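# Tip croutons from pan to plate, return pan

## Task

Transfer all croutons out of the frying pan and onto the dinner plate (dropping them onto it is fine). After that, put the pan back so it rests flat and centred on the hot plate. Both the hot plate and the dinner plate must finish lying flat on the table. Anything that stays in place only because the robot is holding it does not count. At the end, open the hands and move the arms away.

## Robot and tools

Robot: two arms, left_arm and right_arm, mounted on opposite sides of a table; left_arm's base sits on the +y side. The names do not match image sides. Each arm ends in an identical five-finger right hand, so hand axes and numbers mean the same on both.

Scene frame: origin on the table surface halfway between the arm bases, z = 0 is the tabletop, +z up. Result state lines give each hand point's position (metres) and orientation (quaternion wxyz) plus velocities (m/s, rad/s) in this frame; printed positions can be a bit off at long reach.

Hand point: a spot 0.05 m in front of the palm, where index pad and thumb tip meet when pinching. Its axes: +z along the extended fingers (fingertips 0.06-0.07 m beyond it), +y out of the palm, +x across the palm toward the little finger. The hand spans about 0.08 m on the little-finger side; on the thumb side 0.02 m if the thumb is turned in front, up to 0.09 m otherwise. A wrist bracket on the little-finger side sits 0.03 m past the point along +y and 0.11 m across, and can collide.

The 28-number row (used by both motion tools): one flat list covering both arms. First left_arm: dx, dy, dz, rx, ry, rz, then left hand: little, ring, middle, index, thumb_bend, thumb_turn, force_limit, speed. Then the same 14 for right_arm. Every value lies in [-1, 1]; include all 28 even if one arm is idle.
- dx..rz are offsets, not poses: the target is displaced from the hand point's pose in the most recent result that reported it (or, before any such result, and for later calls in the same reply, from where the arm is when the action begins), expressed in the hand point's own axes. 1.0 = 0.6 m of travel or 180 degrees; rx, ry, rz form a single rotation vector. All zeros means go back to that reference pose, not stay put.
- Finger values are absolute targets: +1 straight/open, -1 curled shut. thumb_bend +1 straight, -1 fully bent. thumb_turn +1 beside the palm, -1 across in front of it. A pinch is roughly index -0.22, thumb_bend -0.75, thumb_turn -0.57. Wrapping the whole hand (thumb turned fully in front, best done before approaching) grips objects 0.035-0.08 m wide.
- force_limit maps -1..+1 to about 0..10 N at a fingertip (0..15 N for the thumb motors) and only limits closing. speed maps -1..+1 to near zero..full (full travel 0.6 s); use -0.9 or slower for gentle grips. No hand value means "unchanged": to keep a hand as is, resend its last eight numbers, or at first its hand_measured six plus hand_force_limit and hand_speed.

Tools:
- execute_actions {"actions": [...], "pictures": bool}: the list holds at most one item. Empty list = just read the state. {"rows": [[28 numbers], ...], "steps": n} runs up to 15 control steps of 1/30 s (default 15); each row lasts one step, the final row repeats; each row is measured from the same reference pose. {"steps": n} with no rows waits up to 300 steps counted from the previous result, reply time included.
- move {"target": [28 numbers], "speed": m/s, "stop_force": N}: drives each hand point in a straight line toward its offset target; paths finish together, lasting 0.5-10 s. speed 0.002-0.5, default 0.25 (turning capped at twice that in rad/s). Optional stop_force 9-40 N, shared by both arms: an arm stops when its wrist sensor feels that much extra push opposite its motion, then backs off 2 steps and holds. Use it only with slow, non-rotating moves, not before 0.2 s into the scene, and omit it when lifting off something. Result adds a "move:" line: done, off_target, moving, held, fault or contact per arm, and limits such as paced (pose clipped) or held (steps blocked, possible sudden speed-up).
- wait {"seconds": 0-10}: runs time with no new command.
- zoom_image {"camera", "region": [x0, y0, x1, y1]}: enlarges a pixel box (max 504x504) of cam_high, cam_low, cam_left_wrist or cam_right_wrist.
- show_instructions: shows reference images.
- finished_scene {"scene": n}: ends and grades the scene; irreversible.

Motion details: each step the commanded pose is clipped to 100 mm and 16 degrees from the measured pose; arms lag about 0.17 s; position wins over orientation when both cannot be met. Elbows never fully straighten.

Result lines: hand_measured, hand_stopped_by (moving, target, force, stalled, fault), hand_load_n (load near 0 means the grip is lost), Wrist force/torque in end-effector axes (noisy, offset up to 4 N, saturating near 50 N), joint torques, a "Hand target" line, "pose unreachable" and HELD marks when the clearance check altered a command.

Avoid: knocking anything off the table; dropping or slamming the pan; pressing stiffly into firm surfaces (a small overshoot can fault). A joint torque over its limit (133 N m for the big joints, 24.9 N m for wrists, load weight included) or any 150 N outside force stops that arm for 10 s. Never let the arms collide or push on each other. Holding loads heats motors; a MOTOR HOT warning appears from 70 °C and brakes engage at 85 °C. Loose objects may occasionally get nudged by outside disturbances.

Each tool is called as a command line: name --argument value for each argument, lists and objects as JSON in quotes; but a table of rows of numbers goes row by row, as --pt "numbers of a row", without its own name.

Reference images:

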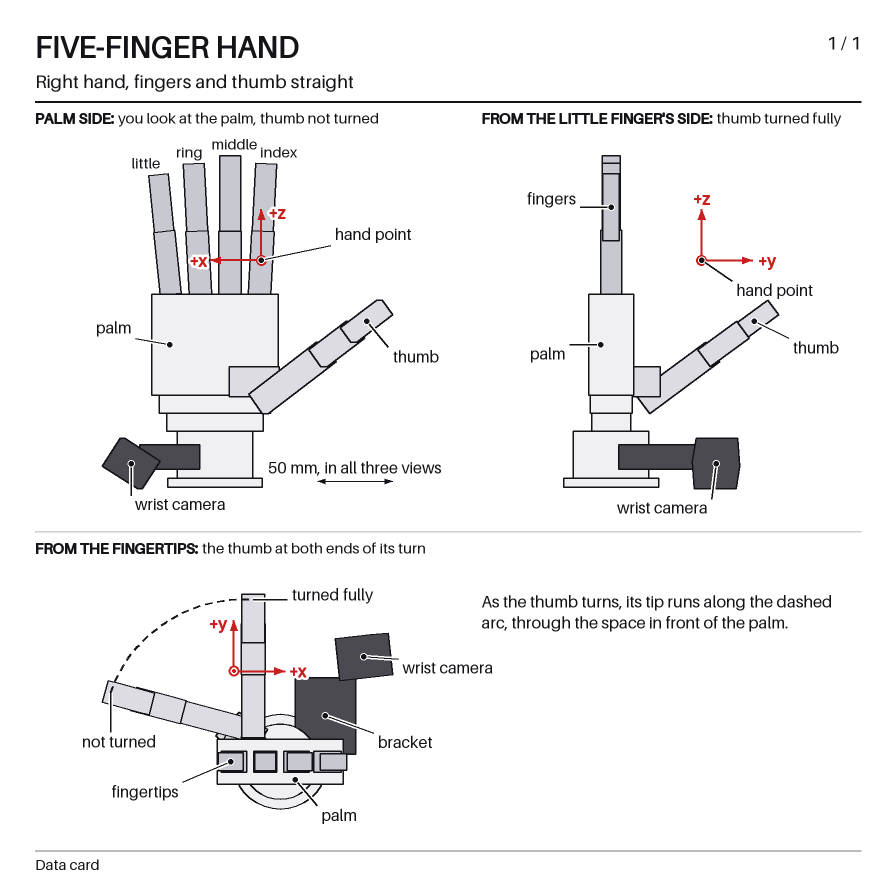

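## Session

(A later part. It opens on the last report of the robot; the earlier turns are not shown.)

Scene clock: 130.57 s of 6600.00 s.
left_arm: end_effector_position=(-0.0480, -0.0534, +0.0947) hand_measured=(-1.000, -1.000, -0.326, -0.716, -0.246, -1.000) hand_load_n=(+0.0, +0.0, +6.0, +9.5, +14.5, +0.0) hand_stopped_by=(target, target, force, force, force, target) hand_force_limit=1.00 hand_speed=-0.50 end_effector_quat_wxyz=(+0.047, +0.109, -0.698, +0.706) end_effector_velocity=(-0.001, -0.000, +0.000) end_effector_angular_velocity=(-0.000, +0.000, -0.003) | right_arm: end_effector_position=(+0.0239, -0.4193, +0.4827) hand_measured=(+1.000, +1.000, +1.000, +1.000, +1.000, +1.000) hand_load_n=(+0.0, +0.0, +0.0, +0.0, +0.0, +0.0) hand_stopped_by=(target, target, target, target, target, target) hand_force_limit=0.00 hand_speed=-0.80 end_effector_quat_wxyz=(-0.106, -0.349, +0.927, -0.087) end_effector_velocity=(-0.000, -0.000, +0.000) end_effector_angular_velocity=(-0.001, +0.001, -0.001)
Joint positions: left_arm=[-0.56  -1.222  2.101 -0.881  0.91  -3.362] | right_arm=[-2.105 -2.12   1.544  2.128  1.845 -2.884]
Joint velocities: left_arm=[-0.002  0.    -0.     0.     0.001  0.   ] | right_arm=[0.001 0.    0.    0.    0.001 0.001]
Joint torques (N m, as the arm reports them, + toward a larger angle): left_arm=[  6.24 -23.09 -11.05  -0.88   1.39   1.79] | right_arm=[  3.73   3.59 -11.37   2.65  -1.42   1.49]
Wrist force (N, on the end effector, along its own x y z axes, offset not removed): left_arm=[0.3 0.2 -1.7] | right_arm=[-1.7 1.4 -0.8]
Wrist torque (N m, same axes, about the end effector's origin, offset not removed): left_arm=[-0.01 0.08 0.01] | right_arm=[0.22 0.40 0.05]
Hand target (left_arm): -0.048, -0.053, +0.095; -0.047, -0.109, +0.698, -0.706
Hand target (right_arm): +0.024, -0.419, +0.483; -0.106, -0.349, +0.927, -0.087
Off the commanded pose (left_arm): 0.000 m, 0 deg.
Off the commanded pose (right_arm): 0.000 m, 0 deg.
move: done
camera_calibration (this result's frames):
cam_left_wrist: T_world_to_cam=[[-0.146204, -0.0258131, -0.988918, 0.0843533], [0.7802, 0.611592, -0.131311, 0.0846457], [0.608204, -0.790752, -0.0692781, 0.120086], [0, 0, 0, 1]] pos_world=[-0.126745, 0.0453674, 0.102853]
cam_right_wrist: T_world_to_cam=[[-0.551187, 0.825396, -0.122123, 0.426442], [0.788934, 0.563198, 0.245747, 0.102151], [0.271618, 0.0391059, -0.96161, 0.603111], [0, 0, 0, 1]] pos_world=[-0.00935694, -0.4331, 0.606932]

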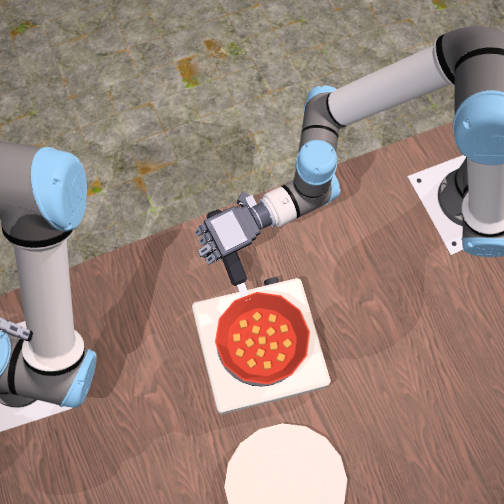

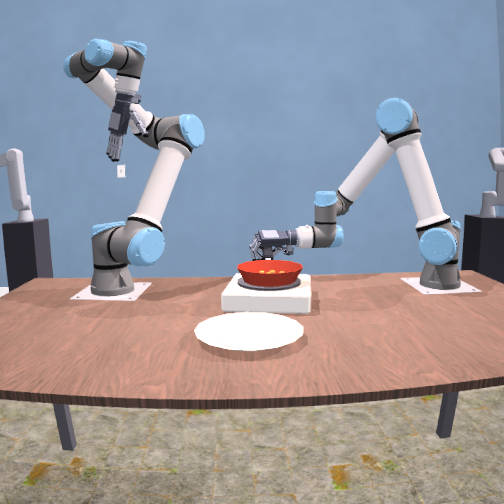

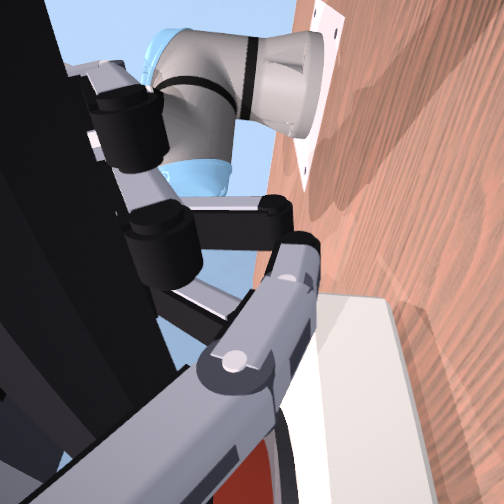

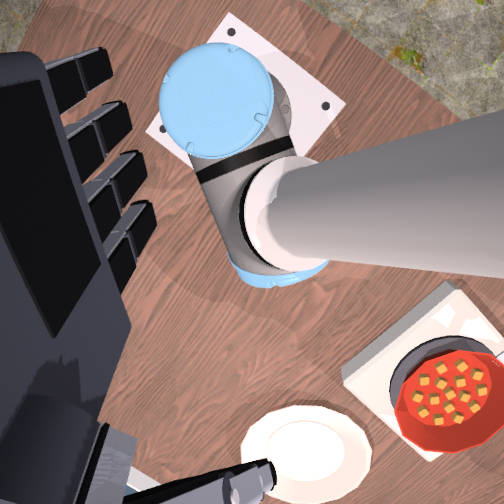

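move --target '[0,0,0,0,0,0,0.6,0.6,0.6,0.6,1,-1,1,0.5, 0,0,0,0,0,0,1,1,1,1,1,1,0,-0.8]'

move --target '[0,0,0.03,0,0,0,0.6,0.6,0.6,0.6,1,-1,1,0.5, 0,0,0,0,0,0,1,1,1,1,1,1,0,-0.8]' --speed 0.05

move --target '[0,0,0,0,0,0,-1,-1,-1,-1,1,-1,1,-0.3, 0,0,0,0,0,0,1,1,1,1,1,1,0,-0.8]'

Scene clock: 149.47 s of 6600.00 s.
left_arm: end_effector_position=(-0.0480, -0.0534, +0.0947) hand_measured=(+0.600, +0.600, +0.600, +0.600, +1.000, -1.000) hand_load_n=(+0.0, +0.0, +0.0, +0.0, +0.0, +0.0) hand_stopped_by=(target, target, target, target, target, target) hand_force_limit=1.00 hand_speed=0.50 end_effector_quat_wxyz=(+0.047, +0.109, -0.698, +0.706) end_effector_velocity=(-0.000, -0.000, +0.001) end_effector_angular_velocity=(-0.002, +0.001, +0.000) | right_arm: end_effector_position=(+0.0239, -0.4193, +0.4827) hand_measured=(+1.000, +1.000, +1.000, +1.000, +1.000, +1.000) hand_load_n=(+0.0, +0.0, +0.0, +0.0, +0.0, +0.0) hand_stopped_by=(target, target, target, target, target, target) hand_force_limit=0.00 hand_speed=-0.80 end_effector_quat_wxyz=(-0.106, -0.349, +0.927, -0.087) end_effector_velocity=(-0.000, +0.000, -0.000) end_effector_angular_velocity=(+0.001, -0.001, +0.002)
Joint positions: left_arm=[-0.56  -1.222  2.101 -0.881  0.91  -3.362] | right_arm=[-2.105 -2.12   1.544  2.128  1.845 -2.884]
Joint velocities: left_arm=[-0.    -0.002 -0.    -0.001 -0.001  0.001] | right_arm=[-0.    -0.001  0.    -0.    -0.001 -0.002]
Joint torques (N m, as the arm reports them, + toward a larger angle): left_arm=[  5.41 -23.73 -11.07  -0.86   1.42   1.82] | right_arm=[  3.19   4.38 -11.86   2.66  -1.39   1.64]
Wrist force (N, on the end effector, along its own x y z axes, offset not removed): left_arm=[0.6 -0.4 -0.9] | right_arm=[1.9 0.9 -1.4]
Wrist torque (N m, same axes, about the end effector's origin, offset not removed): left_arm=[-0.12 0.04 0.05] | right_arm=[0.26 -0.08 0.09]
Hand target (left_arm): -0.048, -0.053, +0.095; -0.047, -0.109, +0.698, -0.706
Hand target (right_arm): +0.024, -0.419, +0.483; -0.106, -0.349, +0.927, -0.087
Off the commanded pose (left_arm): 0.000 m, 0 deg.
Off the commanded pose (right_arm): 0.000 m, 0 deg.
After step 90, 14.83 s passed at rest.
move: done
camera_calibration (this result's frames):
cam_left_wrist: T_world_to_cam=[[-0.146204, -0.0258131, -0.988918, 0.0843533], [0.7802, 0.611592, -0.131311, 0.0846457], [0.608204, -0.790752, -0.0692781, 0.120086], [0, 0, 0, 1]] pos_world=[-0.126745, 0.0453674, 0.102853]
cam_right_wrist: T_world_to_cam=[[-0.551187, 0.825396, -0.122123, 0.426442], [0.788934, 0.563198, 0.245747, 0.102151], [0.271618, 0.0391058, -0.96161, 0.603111], [0, 0, 0, 1]] pos_world=[-0.00935694, -0.4331, 0.606932]

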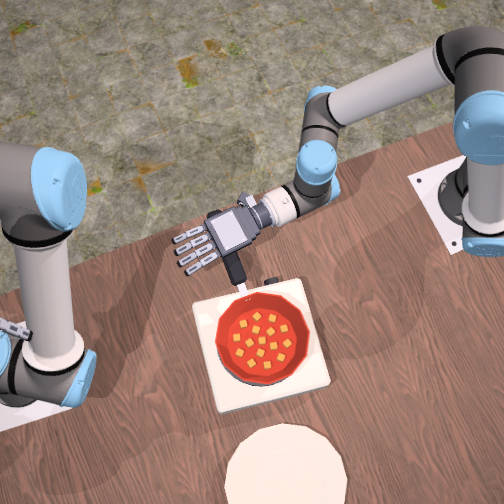

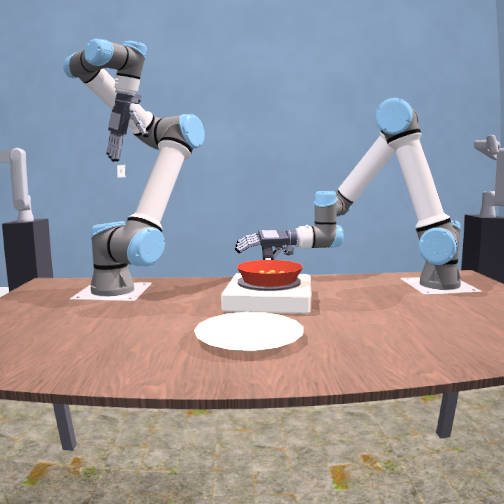

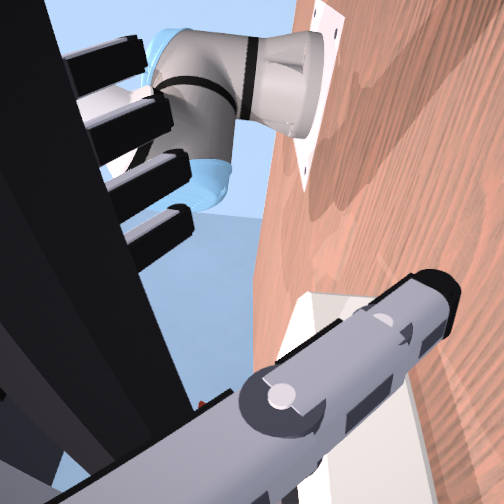

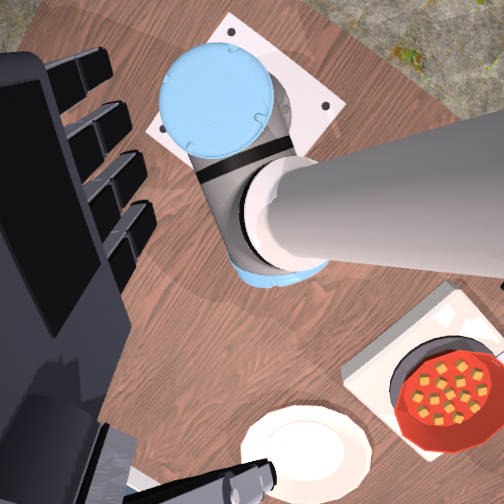

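Scene clock: 150.33 s of 6600.00 s.
left_arm: end_effector_position=(-0.0464, -0.0710, +0.0947) hand_measured=(+0.600, +0.600, +0.600, +0.600, +1.000, -1.000) hand_load_n=(+0.0, +0.0, +0.0, +0.0, +0.0, +0.0) hand_stopped_by=(target, target, target, target, target, target) hand_force_limit=1.00 hand_speed=0.50 end_effector_quat_wxyz=(+0.047, +0.109, -0.698, +0.706) end_effector_velocity=(-0.000, -0.003, +0.001) end_effector_angular_velocity=(-0.002, +0.001, -0.001) | right_arm: end_effector_position=(+0.0239, -0.4193, +0.4827) hand_measured=(+1.000, +1.000, +1.000, +1.000, +1.000, +1.000) hand_load_n=(+0.0, +0.0, +0.0, +0.0, +0.0, +0.0) hand_stopped_by=(target, target, target, target, target, target) hand_force_limit=0.00 hand_speed=-0.80 end_effector_quat_wxyz=(-0.106, -0.349, +0.927, -0.087) end_effector_velocity=(+0.000, -0.000, +0.000) end_effector_angular_velocity=(+0.000, +0.000, -0.001)
Joint positions: left_arm=[-0.533 -1.191  2.052 -0.862  0.937 -3.362] | right_arm=[-2.105 -2.12   1.544  2.128  1.845 -2.884]
Joint velocities: left_arm=[ 0.004  0.003 -0.008  0.003  0.004 -0.   ] | right_arm=[-0.     0.001 -0.     0.    -0.     0.001]
Joint torques (N m, as the arm reports them, + toward a larger angle): left_arm=[  7.66 -22.32 -20.3    0.31   1.51   0.33] | right_arm=[  4.94   3.79 -10.39   2.65  -1.24   1.33]
Wrist force (N, on the end effector, along its own x y z axes, offset not removed): left_arm=[1.5 -0.5 -3.8] | right_arm=[5.1 -1.5 -6.0]
Wrist torque (N m, same axes, about the end effector's origin, offset not removed): left_arm=[0.06 0.02 0.15] | right_arm=[0.04 -0.67 0.24]
Hand target (left_arm): -0.046, -0.071, +0.095; -0.047, -0.109, +0.698, -0.706
Hand target (right_arm): +0.024, -0.419, +0.483; -0.106, -0.349, +0.927, -0.087
Off the commanded pose (left_arm): 0.000 m, 0 deg.
Off the commanded pose (right_arm): 0.000 m, 0 deg.
move: done
camera_calibration (this result's frames):
cam_left_wrist: T_world_to_cam=[[-0.146095, -0.0258429, -0.988933, 0.0841711], [0.780209, 0.611595, -0.131242, 0.0941419], [0.608218, -0.790749, -0.0691881, 0.105179], [0, 0, 0, 1]] pos_world=[-0.125125, 0.0277687, 0.102872]
cam_right_wrist: T_world_to_cam=[[-0.551187, 0.825396, -0.122122, 0.426442], [0.788934, 0.563198, 0.245747, 0.102151], [0.271618, 0.0391062, -0.96161, 0.603111], [0, 0, 0, 1]] pos_world=[-0.00935692, -0.4331, 0.606932]

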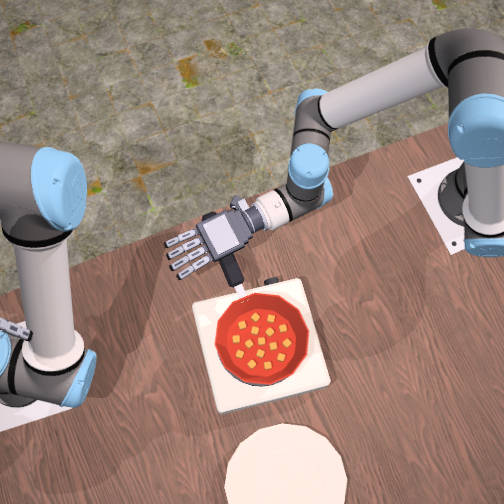

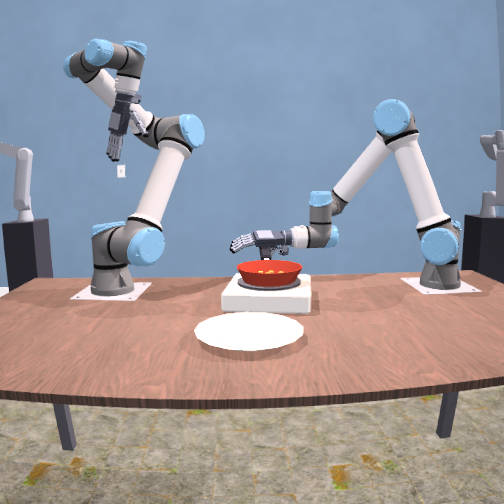

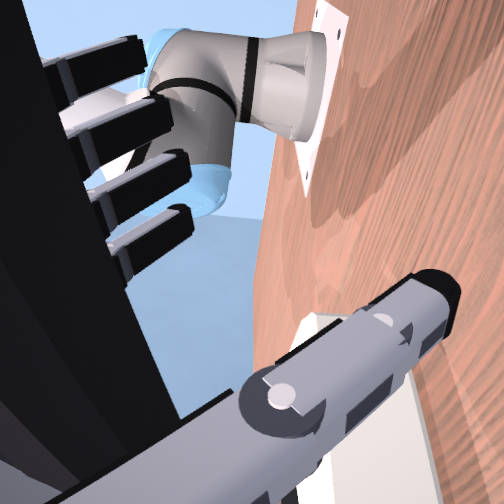

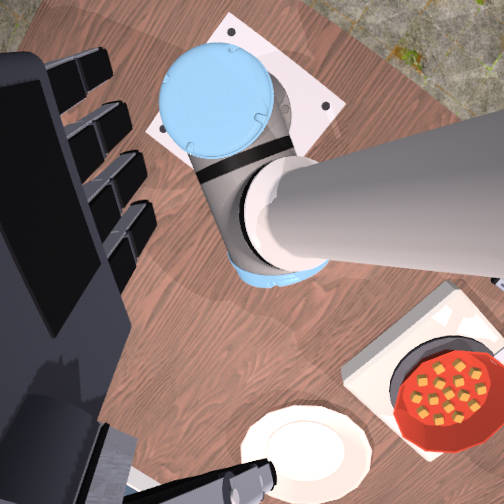

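Scene clock: 152.00 s of 6600.00 s.
left_arm: end_effector_position=(-0.0464, -0.0710, +0.0947) hand_measured=(-1.000, -1.000, -1.000, -1.000, +1.000, -1.000) hand_load_n=(+0.0, +0.0, +0.0, +0.0, +0.0, +0.0) hand_stopped_by=(target, target, target, target, target, target) hand_force_limit=1.00 hand_speed=-0.30 end_effector_quat_wxyz=(+0.047, +0.109, -0.698, +0.706) end_effector_velocity=(+0.001, -0.000, -0.000) end_effector_angular_velocity=(+0.000, -0.000, +0.003) | right_arm: end_effector_position=(+0.0239, -0.4193, +0.4827) hand_measured=(+1.000, +1.000, +1.000, +1.000, +1.000, +1.000) hand_load_n=(+0.0, +0.0, +0.0, +0.0, +0.0, +0.0) hand_stopped_by=(target, target, target, target, target, target) hand_force_limit=0.00 hand_speed=-0.80 end_effector_quat_wxyz=(-0.106, -0.349, +0.927, -0.087) end_effector_velocity=(+0.000, -0.000, +0.000) end_effector_angular_velocity=(+0.000, +0.000, +0.002)
Joint positions: left_arm=[-0.533 -1.191  2.052 -0.862  0.937 -3.362] | right_arm=[-2.105 -2.12   1.544  2.128  1.845 -2.884]
Joint velocities: left_arm=[ 0.002  0.001 -0.     0.    -0.001 -0.   ] | right_arm=[ 0.     0.    -0.    -0.    -0.    -0.002]
Joint torques (N m, as the arm reports them, + toward a larger angle): left_arm=[ -8.04 -35.72  -7.36  -3.5   -1.8    0.08] | right_arm=[  4.37   4.24 -10.87   2.58  -1.39   1.45]
Wrist force (N, on the end effector, along its own x y z axes, offset not removed): left_arm=[0.4 -1.4 -2.4] | right_arm=[2.9 -3.4 -2.2]
Wrist torque (N m, same axes, about the end effector's origin, offset not removed): left_arm=[-0.15 0.15 -0.06] | right_arm=[-0.42 -0.25 0.32]
Hand target (left_arm): -0.046, -0.071, +0.095; -0.047, -0.109, +0.698, -0.706
Hand target (right_arm): +0.024, -0.419, +0.483; -0.106, -0.349, +0.927, -0.087
Off the commanded pose (left_arm): 0.000 m, 0 deg.
Off the commanded pose (right_arm): 0.000 m, 0 deg.
move: done
camera_calibration (this result's frames):
cam_left_wrist: T_world_to_cam=[[-0.146095, -0.0258431, -0.988933, 0.0841712], [0.780208, 0.611597, -0.131242, 0.0941412], [0.60822, -0.790747, -0.0691882, 0.105179], [0, 0, 0, 1]] pos_world=[-0.125125, 0.0277686, 0.102872]
cam_right_wrist: T_world_to_cam=[[-0.551187, 0.825396, -0.122122, 0.426441], [0.788934, 0.563198, 0.245747, 0.102151], [0.271618, 0.0391061, -0.96161, 0.603111], [0, 0, 0, 1]] pos_world=[-0.00935698, -0.4331, 0.606932]

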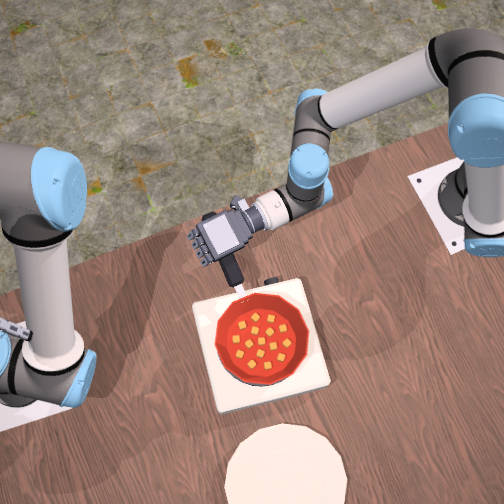

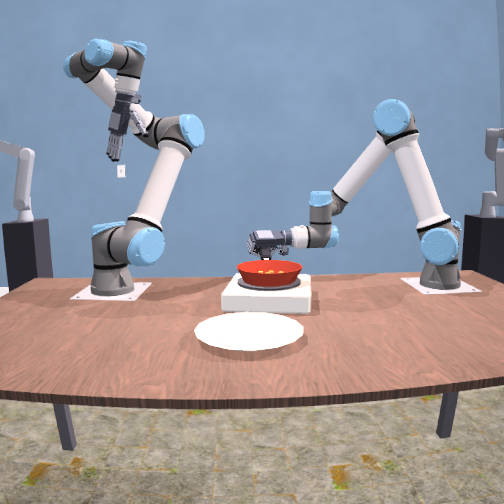

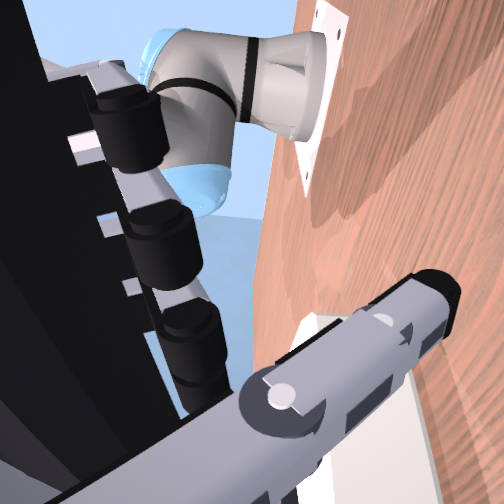

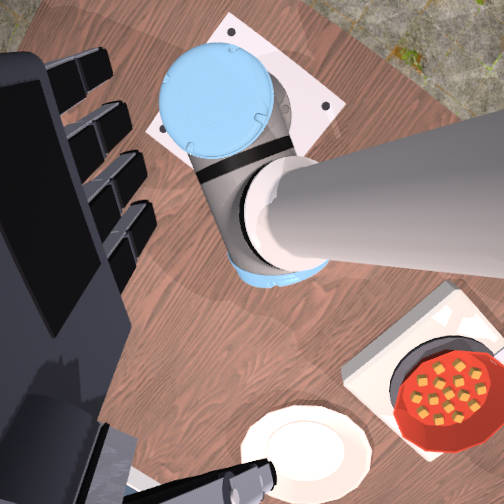

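move --target '[0,0,0,0,0,0,-1,-1,-1,-1,-1,-1,1,-0.3, 0,0,0,0,0,0,1,1,1,1,1,1,0,-0.8]'

Scene clock: 158.80 s of 6600.00 s.
left_arm: end_effector_position=(-0.0464, -0.0710, +0.0947) hand_measured=(-1.000, -1.000, -1.000, -1.000, -0.104, -1.000) hand_load_n=(+0.0, +0.0, -2.5, +0.0, +14.5, +4.5) hand_stopped_by=(target, target, target, target, force, target) hand_force_limit=1.00 hand_speed=-0.30 end_effector_quat_wxyz=(+0.047, +0.109, -0.698, +0.706) end_effector_velocity=(+0.000, -0.000, +0.001) end_effector_angular_velocity=(-0.001, -0.001, -0.000) | right_arm: end_effector_position=(+0.0239, -0.4193, +0.4827) hand_measured=(+1.000, +1.000, +1.000, +1.000, +1.000, +1.000) hand_load_n=(+0.0, +0.0, +0.0, +0.0, +0.0, +0.0) hand_stopped_by=(target, target, target, target, target, target) hand_force_limit=0.00 hand_speed=-0.80 end_effector_quat_wxyz=(-0.106, -0.349, +0.927, -0.087) end_effector_velocity=(+0.000, -0.000, +0.000) end_effector_angular_velocity=(-0.001, +0.000, -0.000)
Joint positions: left_arm=[-0.533 -1.191  2.052 -0.862  0.937 -3.362] | right_arm=[-2.105 -2.12   1.544  2.128  1.845 -2.884]
Joint velocities: left_arm=[ 0.001 -0.001 -0.    -0.001  0.001  0.001] | right_arm=[-0.     0.    -0.    -0.     0.001  0.   ]
Joint torques (N m, as the arm reports them, + toward a larger angle): left_arm=[ -7.14 -36.01  -7.87  -3.46  -1.39   0.03] | right_arm=[  3.46   4.04 -10.2    2.7   -1.38   1.57]
Wrist force (N, on the end effector, along its own x y z axes, offset not removed): left_arm=[1.0 0.3 -0.5] | right_arm=[-3.5 1.0 -1.8]
Wrist torque (N m, same axes, about the end effector's origin, offset not removed): left_arm=[-0.21 -0.04 0.10] | right_arm=[0.17 0.60 0.01]
Hand target (left_arm): -0.046, -0.071, +0.095; -0.047, -0.109, +0.698, -0.706
Hand target (right_arm): +0.024, -0.419, +0.483; -0.106, -0.349, +0.927, -0.087
Off the commanded pose (left_arm): 0.000 m, 0 deg.
Off the commanded pose (right_arm): 0.000 m, 0 deg.
After step 90, 1.97 s passed at rest.
move: done
camera_calibration (this result's frames):
cam_left_wrist: T_world_to_cam=[[-0.146094, -0.0258419, -0.988933, 0.0841706], [0.780211, 0.611594, -0.131242, 0.0941427], [0.608217, -0.79075, -0.0691883, 0.10518], [0, 0, 0, 1]] pos_world=[-0.125127, 0.0277694, 0.102872]
cam_right_wrist: T_world_to_cam=[[-0.551187, 0.825396, -0.122123, 0.426442], [0.788934, 0.563197, 0.245747, 0.102151], [0.271618, 0.0391058, -0.96161, 0.603111], [0, 0, 0, 1]] pos_world=[-0.0093569, -0.4331, 0.606932]

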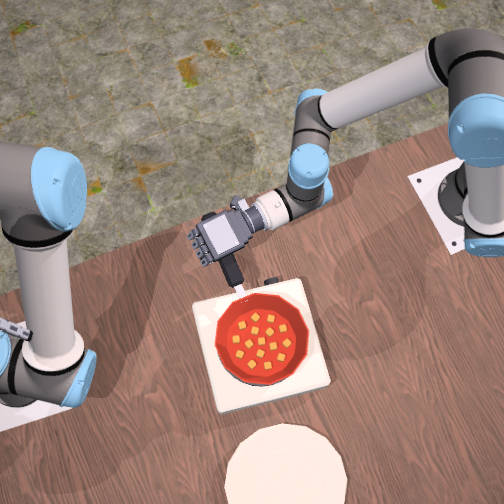

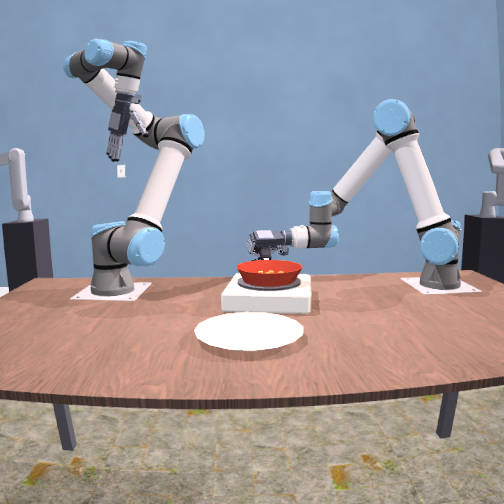

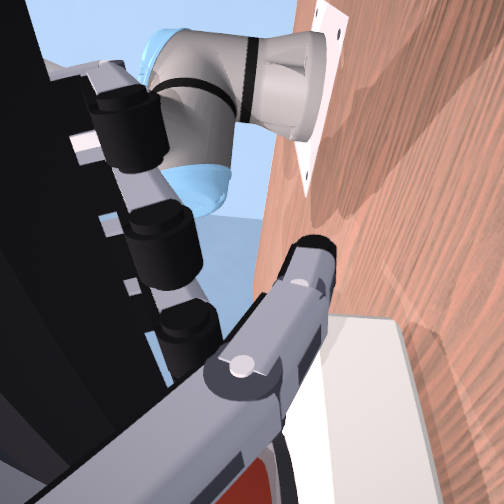

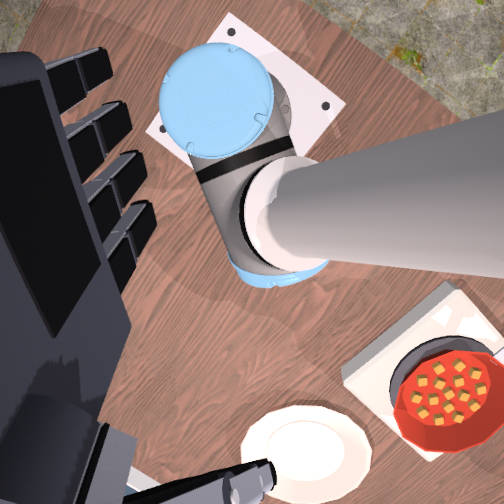

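move --target '[0,0,0,0,0,0,-1,-1,1,1,-0.05,-1,1,0.3, 0,0,0,0,0,0,1,1,1,1,1,1,0,-0.8]'

move --target '[0,0,0,0,0,0,-1,-1,1,1,-1,-1,1,-0.3, 0,0,0,0,0,0,1,1,1,1,1,1,0,-0.8]'

Scene clock: 170.70 s of 6600.00 s.
left_arm: end_effector_position=(-0.0464, -0.0710, +0.0947) hand_measured=(-1.000, -1.000, -0.980, +1.000, -0.038, -1.000) hand_load_n=(+0.0, +0.0, -12.0, +0.0, +11.0, +4.0) hand_stopped_by=(target, target, stalled, target, target, target) hand_force_limit=1.00 hand_speed=0.30 end_effector_quat_wxyz=(+0.047, +0.109, -0.698, +0.706) end_effector_velocity=(+0.001, +0.001, -0.002) end_effector_angular_velocity=(+0.003, -0.002, +0.002) | right_arm: end_effector_position=(+0.0239, -0.4193, +0.4827) hand_measured=(+1.000, +1.000, +1.000, +1.000, +1.000, +1.000) hand_load_n=(+0.0, +0.0, +0.0, +0.0, +0.0, +0.0) hand_stopped_by=(target, target, target, target, target, target) hand_force_limit=0.00 hand_speed=-0.80 end_effector_quat_wxyz=(-0.106, -0.349, +0.927, -0.087) end_effector_velocity=(-0.000, -0.000, -0.000) end_effector_angular_velocity=(+0.000, +0.001, -0.001)
Joint positions: left_arm=[-0.533 -1.191  2.052 -0.862  0.937 -3.362] | right_arm=[-2.105 -2.12   1.544  2.128  1.845 -2.884]
Joint velocities: left_arm=[-0.     0.001  0.002  0.001 -0.002 -0.   ] | right_arm=[0.    0.    0.001 0.    0.    0.001]
Joint torques (N m, as the arm reports them, + toward a larger angle): left_arm=[ -4.84 -35.73  -8.65  -3.37  -1.48   0.04] | right_arm=[  2.78   4.24 -10.04   2.56  -1.35   1.32]
Wrist force (N, on the end effector, along its own x y z axes, offset not removed): left_arm=[-0.5 0.2 -1.1] | right_arm=[-1.7 -4.7 0.8]
Wrist torque (N m, same axes, about the end effector's origin, offset not removed): left_arm=[-0.03 0.13 -0.01] | right_arm=[-0.95 0.36 -0.11]
Hand target (left_arm): -0.046, -0.071, +0.095; -0.047, -0.109, +0.698, -0.706
Hand target (right_arm): +0.024, -0.419, +0.483; -0.106, -0.349, +0.927, -0.087
Off the commanded pose (left_arm): 0.000 m, 0 deg.
Off the commanded pose (right_arm): 0.000 m, 0 deg.
After step 90, 7.70 s passed at rest.
move: done
camera_calibration (this result's frames):
cam_left_wrist: T_world_to_cam=[[-0.146095, -0.0258429, -0.988933, 0.0841711], [0.780211, 0.611594, -0.131243, 0.094143], [0.608217, -0.79075, -0.069188, 0.10518], [0, 0, 0, 1]] pos_world=[-0.125127, 0.0277694, 0.102872]
cam_right_wrist: T_world_to_cam=[[-0.551187, 0.825396, -0.122122, 0.426442], [0.788934, 0.563198, 0.245747, 0.102151], [0.271618, 0.0391059, -0.96161, 0.603111], [0, 0, 0, 1]] pos_world=[-0.00935698, -0.4331, 0.606932]

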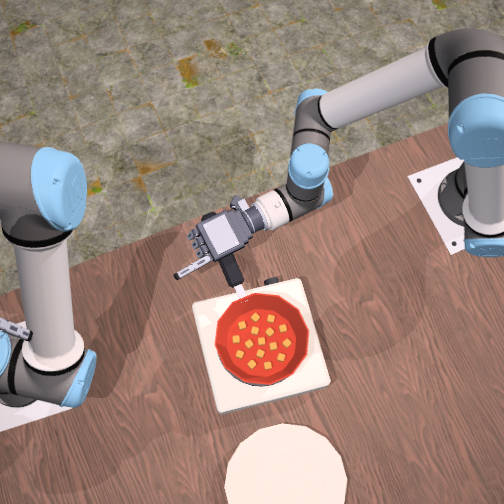

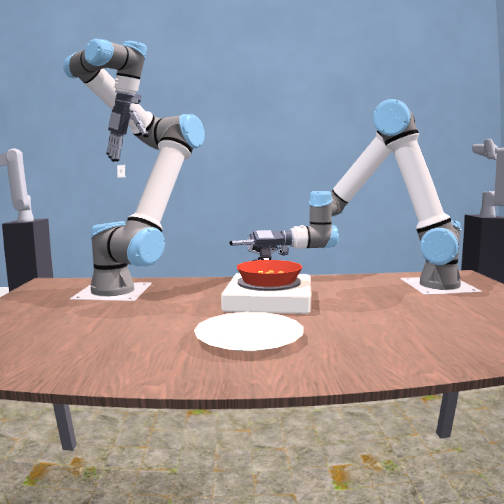

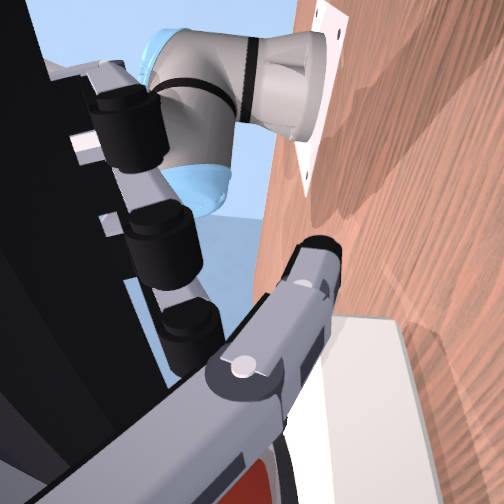

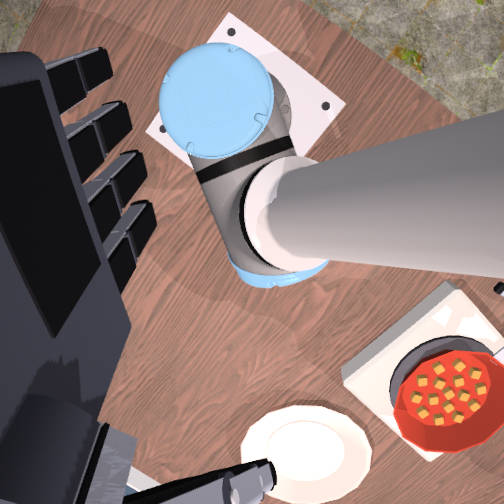

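Scene clock: 171.20 s of 6600.00 s.
left_arm: end_effector_position=(-0.0464, -0.0710, +0.0947) hand_measured=(-1.000, -1.000, -0.980, +1.000, -0.094, -1.000) hand_load_n=(+0.0, +0.0, -12.5, +0.0, +14.5, +5.0) hand_stopped_by=(target, target, stalled, target, force, target) hand_force_limit=1.00 hand_speed=-0.30 end_effector_quat_wxyz=(+0.047, +0.109, -0.698, +0.706) end_effector_velocity=(-0.001, +0.000, +0.000) end_effector_angular_velocity=(-0.000, +0.001, -0.003) | right_arm: end_effector_position=(+0.0239, -0.4193, +0.4827) hand_measured=(+1.000, +1.000, +1.000, +1.000, +1.000, +1.000) hand_load_n=(+0.0, +0.0, +0.0, +0.0, +0.0, +0.0) hand_stopped_by=(target, target, target, target, target, target) hand_force_limit=0.00 hand_speed=-0.80 end_effector_quat_wxyz=(-0.106, -0.349, +0.927, -0.087) end_effector_velocity=(-0.000, -0.000, +0.000) end_effector_angular_velocity=(-0.001, -0.000, -0.001)
Joint positions: left_arm=[-0.533 -1.191  2.052 -0.862  0.937 -3.362] | right_arm=[-2.105 -2.12   1.544  2.128  1.845 -2.884]
Joint velocities: left_arm=[-0.002 -0.001  0.     0.     0.002 -0.001] | right_arm=[-0.    -0.    -0.     0.     0.001  0.   ]
Joint torques (N m, as the arm reports them, + toward a larger angle): left_arm=[ -4.86 -35.74  -8.76  -3.31  -1.56  -0.09] | right_arm=[  4.12   4.51 -11.37   2.56  -1.32   1.2 ]
Wrist force (N, on the end effector, along its own x y z axes, offset not removed): left_arm=[1.3 0.5 -1.8] | right_arm=[-1.3 0.2 -0.9]
Wrist torque (N m, same axes, about the end effector's origin, offset not removed): left_arm=[0.01 -0.01 0.12] | right_arm=[0.06 0.24 0.16]
Hand target (left_arm): -0.046, -0.071, +0.095; -0.047, -0.109, +0.698, -0.706
Hand target (right_arm): +0.024, -0.419, +0.483; -0.106, -0.349, +0.927, -0.087
Off the commanded pose (left_arm): 0.000 m, 0 deg.
Off the commanded pose (right_arm): 0.000 m, 0 deg.
move: done
camera_calibration (this result's frames):
cam_left_wrist: T_world_to_cam=[[-0.146095, -0.0258429, -0.988933, 0.0841711], [0.780211, 0.611594, -0.131243, 0.094143], [0.608217, -0.79075, -0.069188, 0.10518], [0, 0, 0, 1]] pos_world=[-0.125127, 0.0277694, 0.102872]
cam_right_wrist: T_world_to_cam=[[-0.551187, 0.825396, -0.122122, 0.426442], [0.788934, 0.563198, 0.245747, 0.102151], [0.271618, 0.0391062, -0.96161, 0.603111], [0, 0, 0, 1]] pos_world=[-0.00935691, -0.4331, 0.606932]

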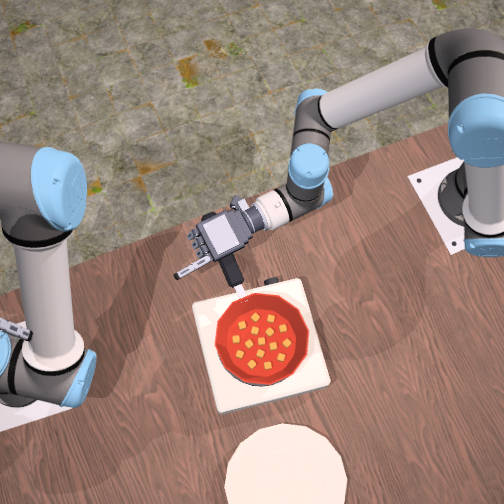

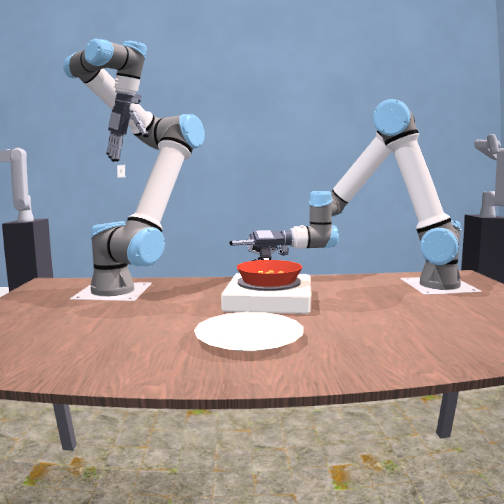

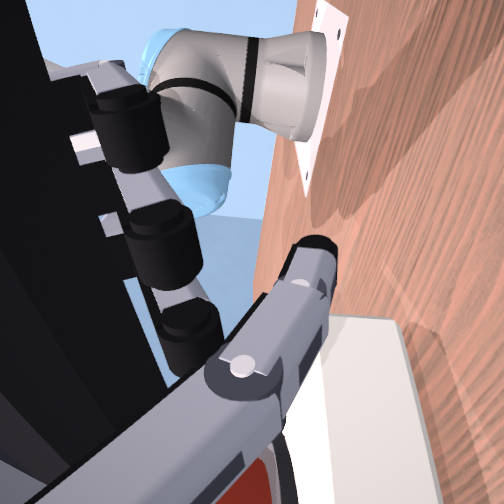

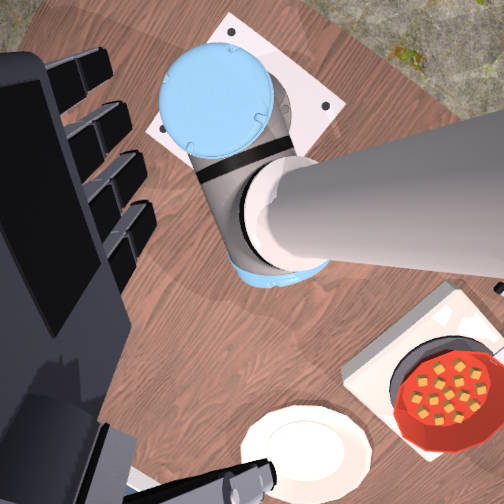

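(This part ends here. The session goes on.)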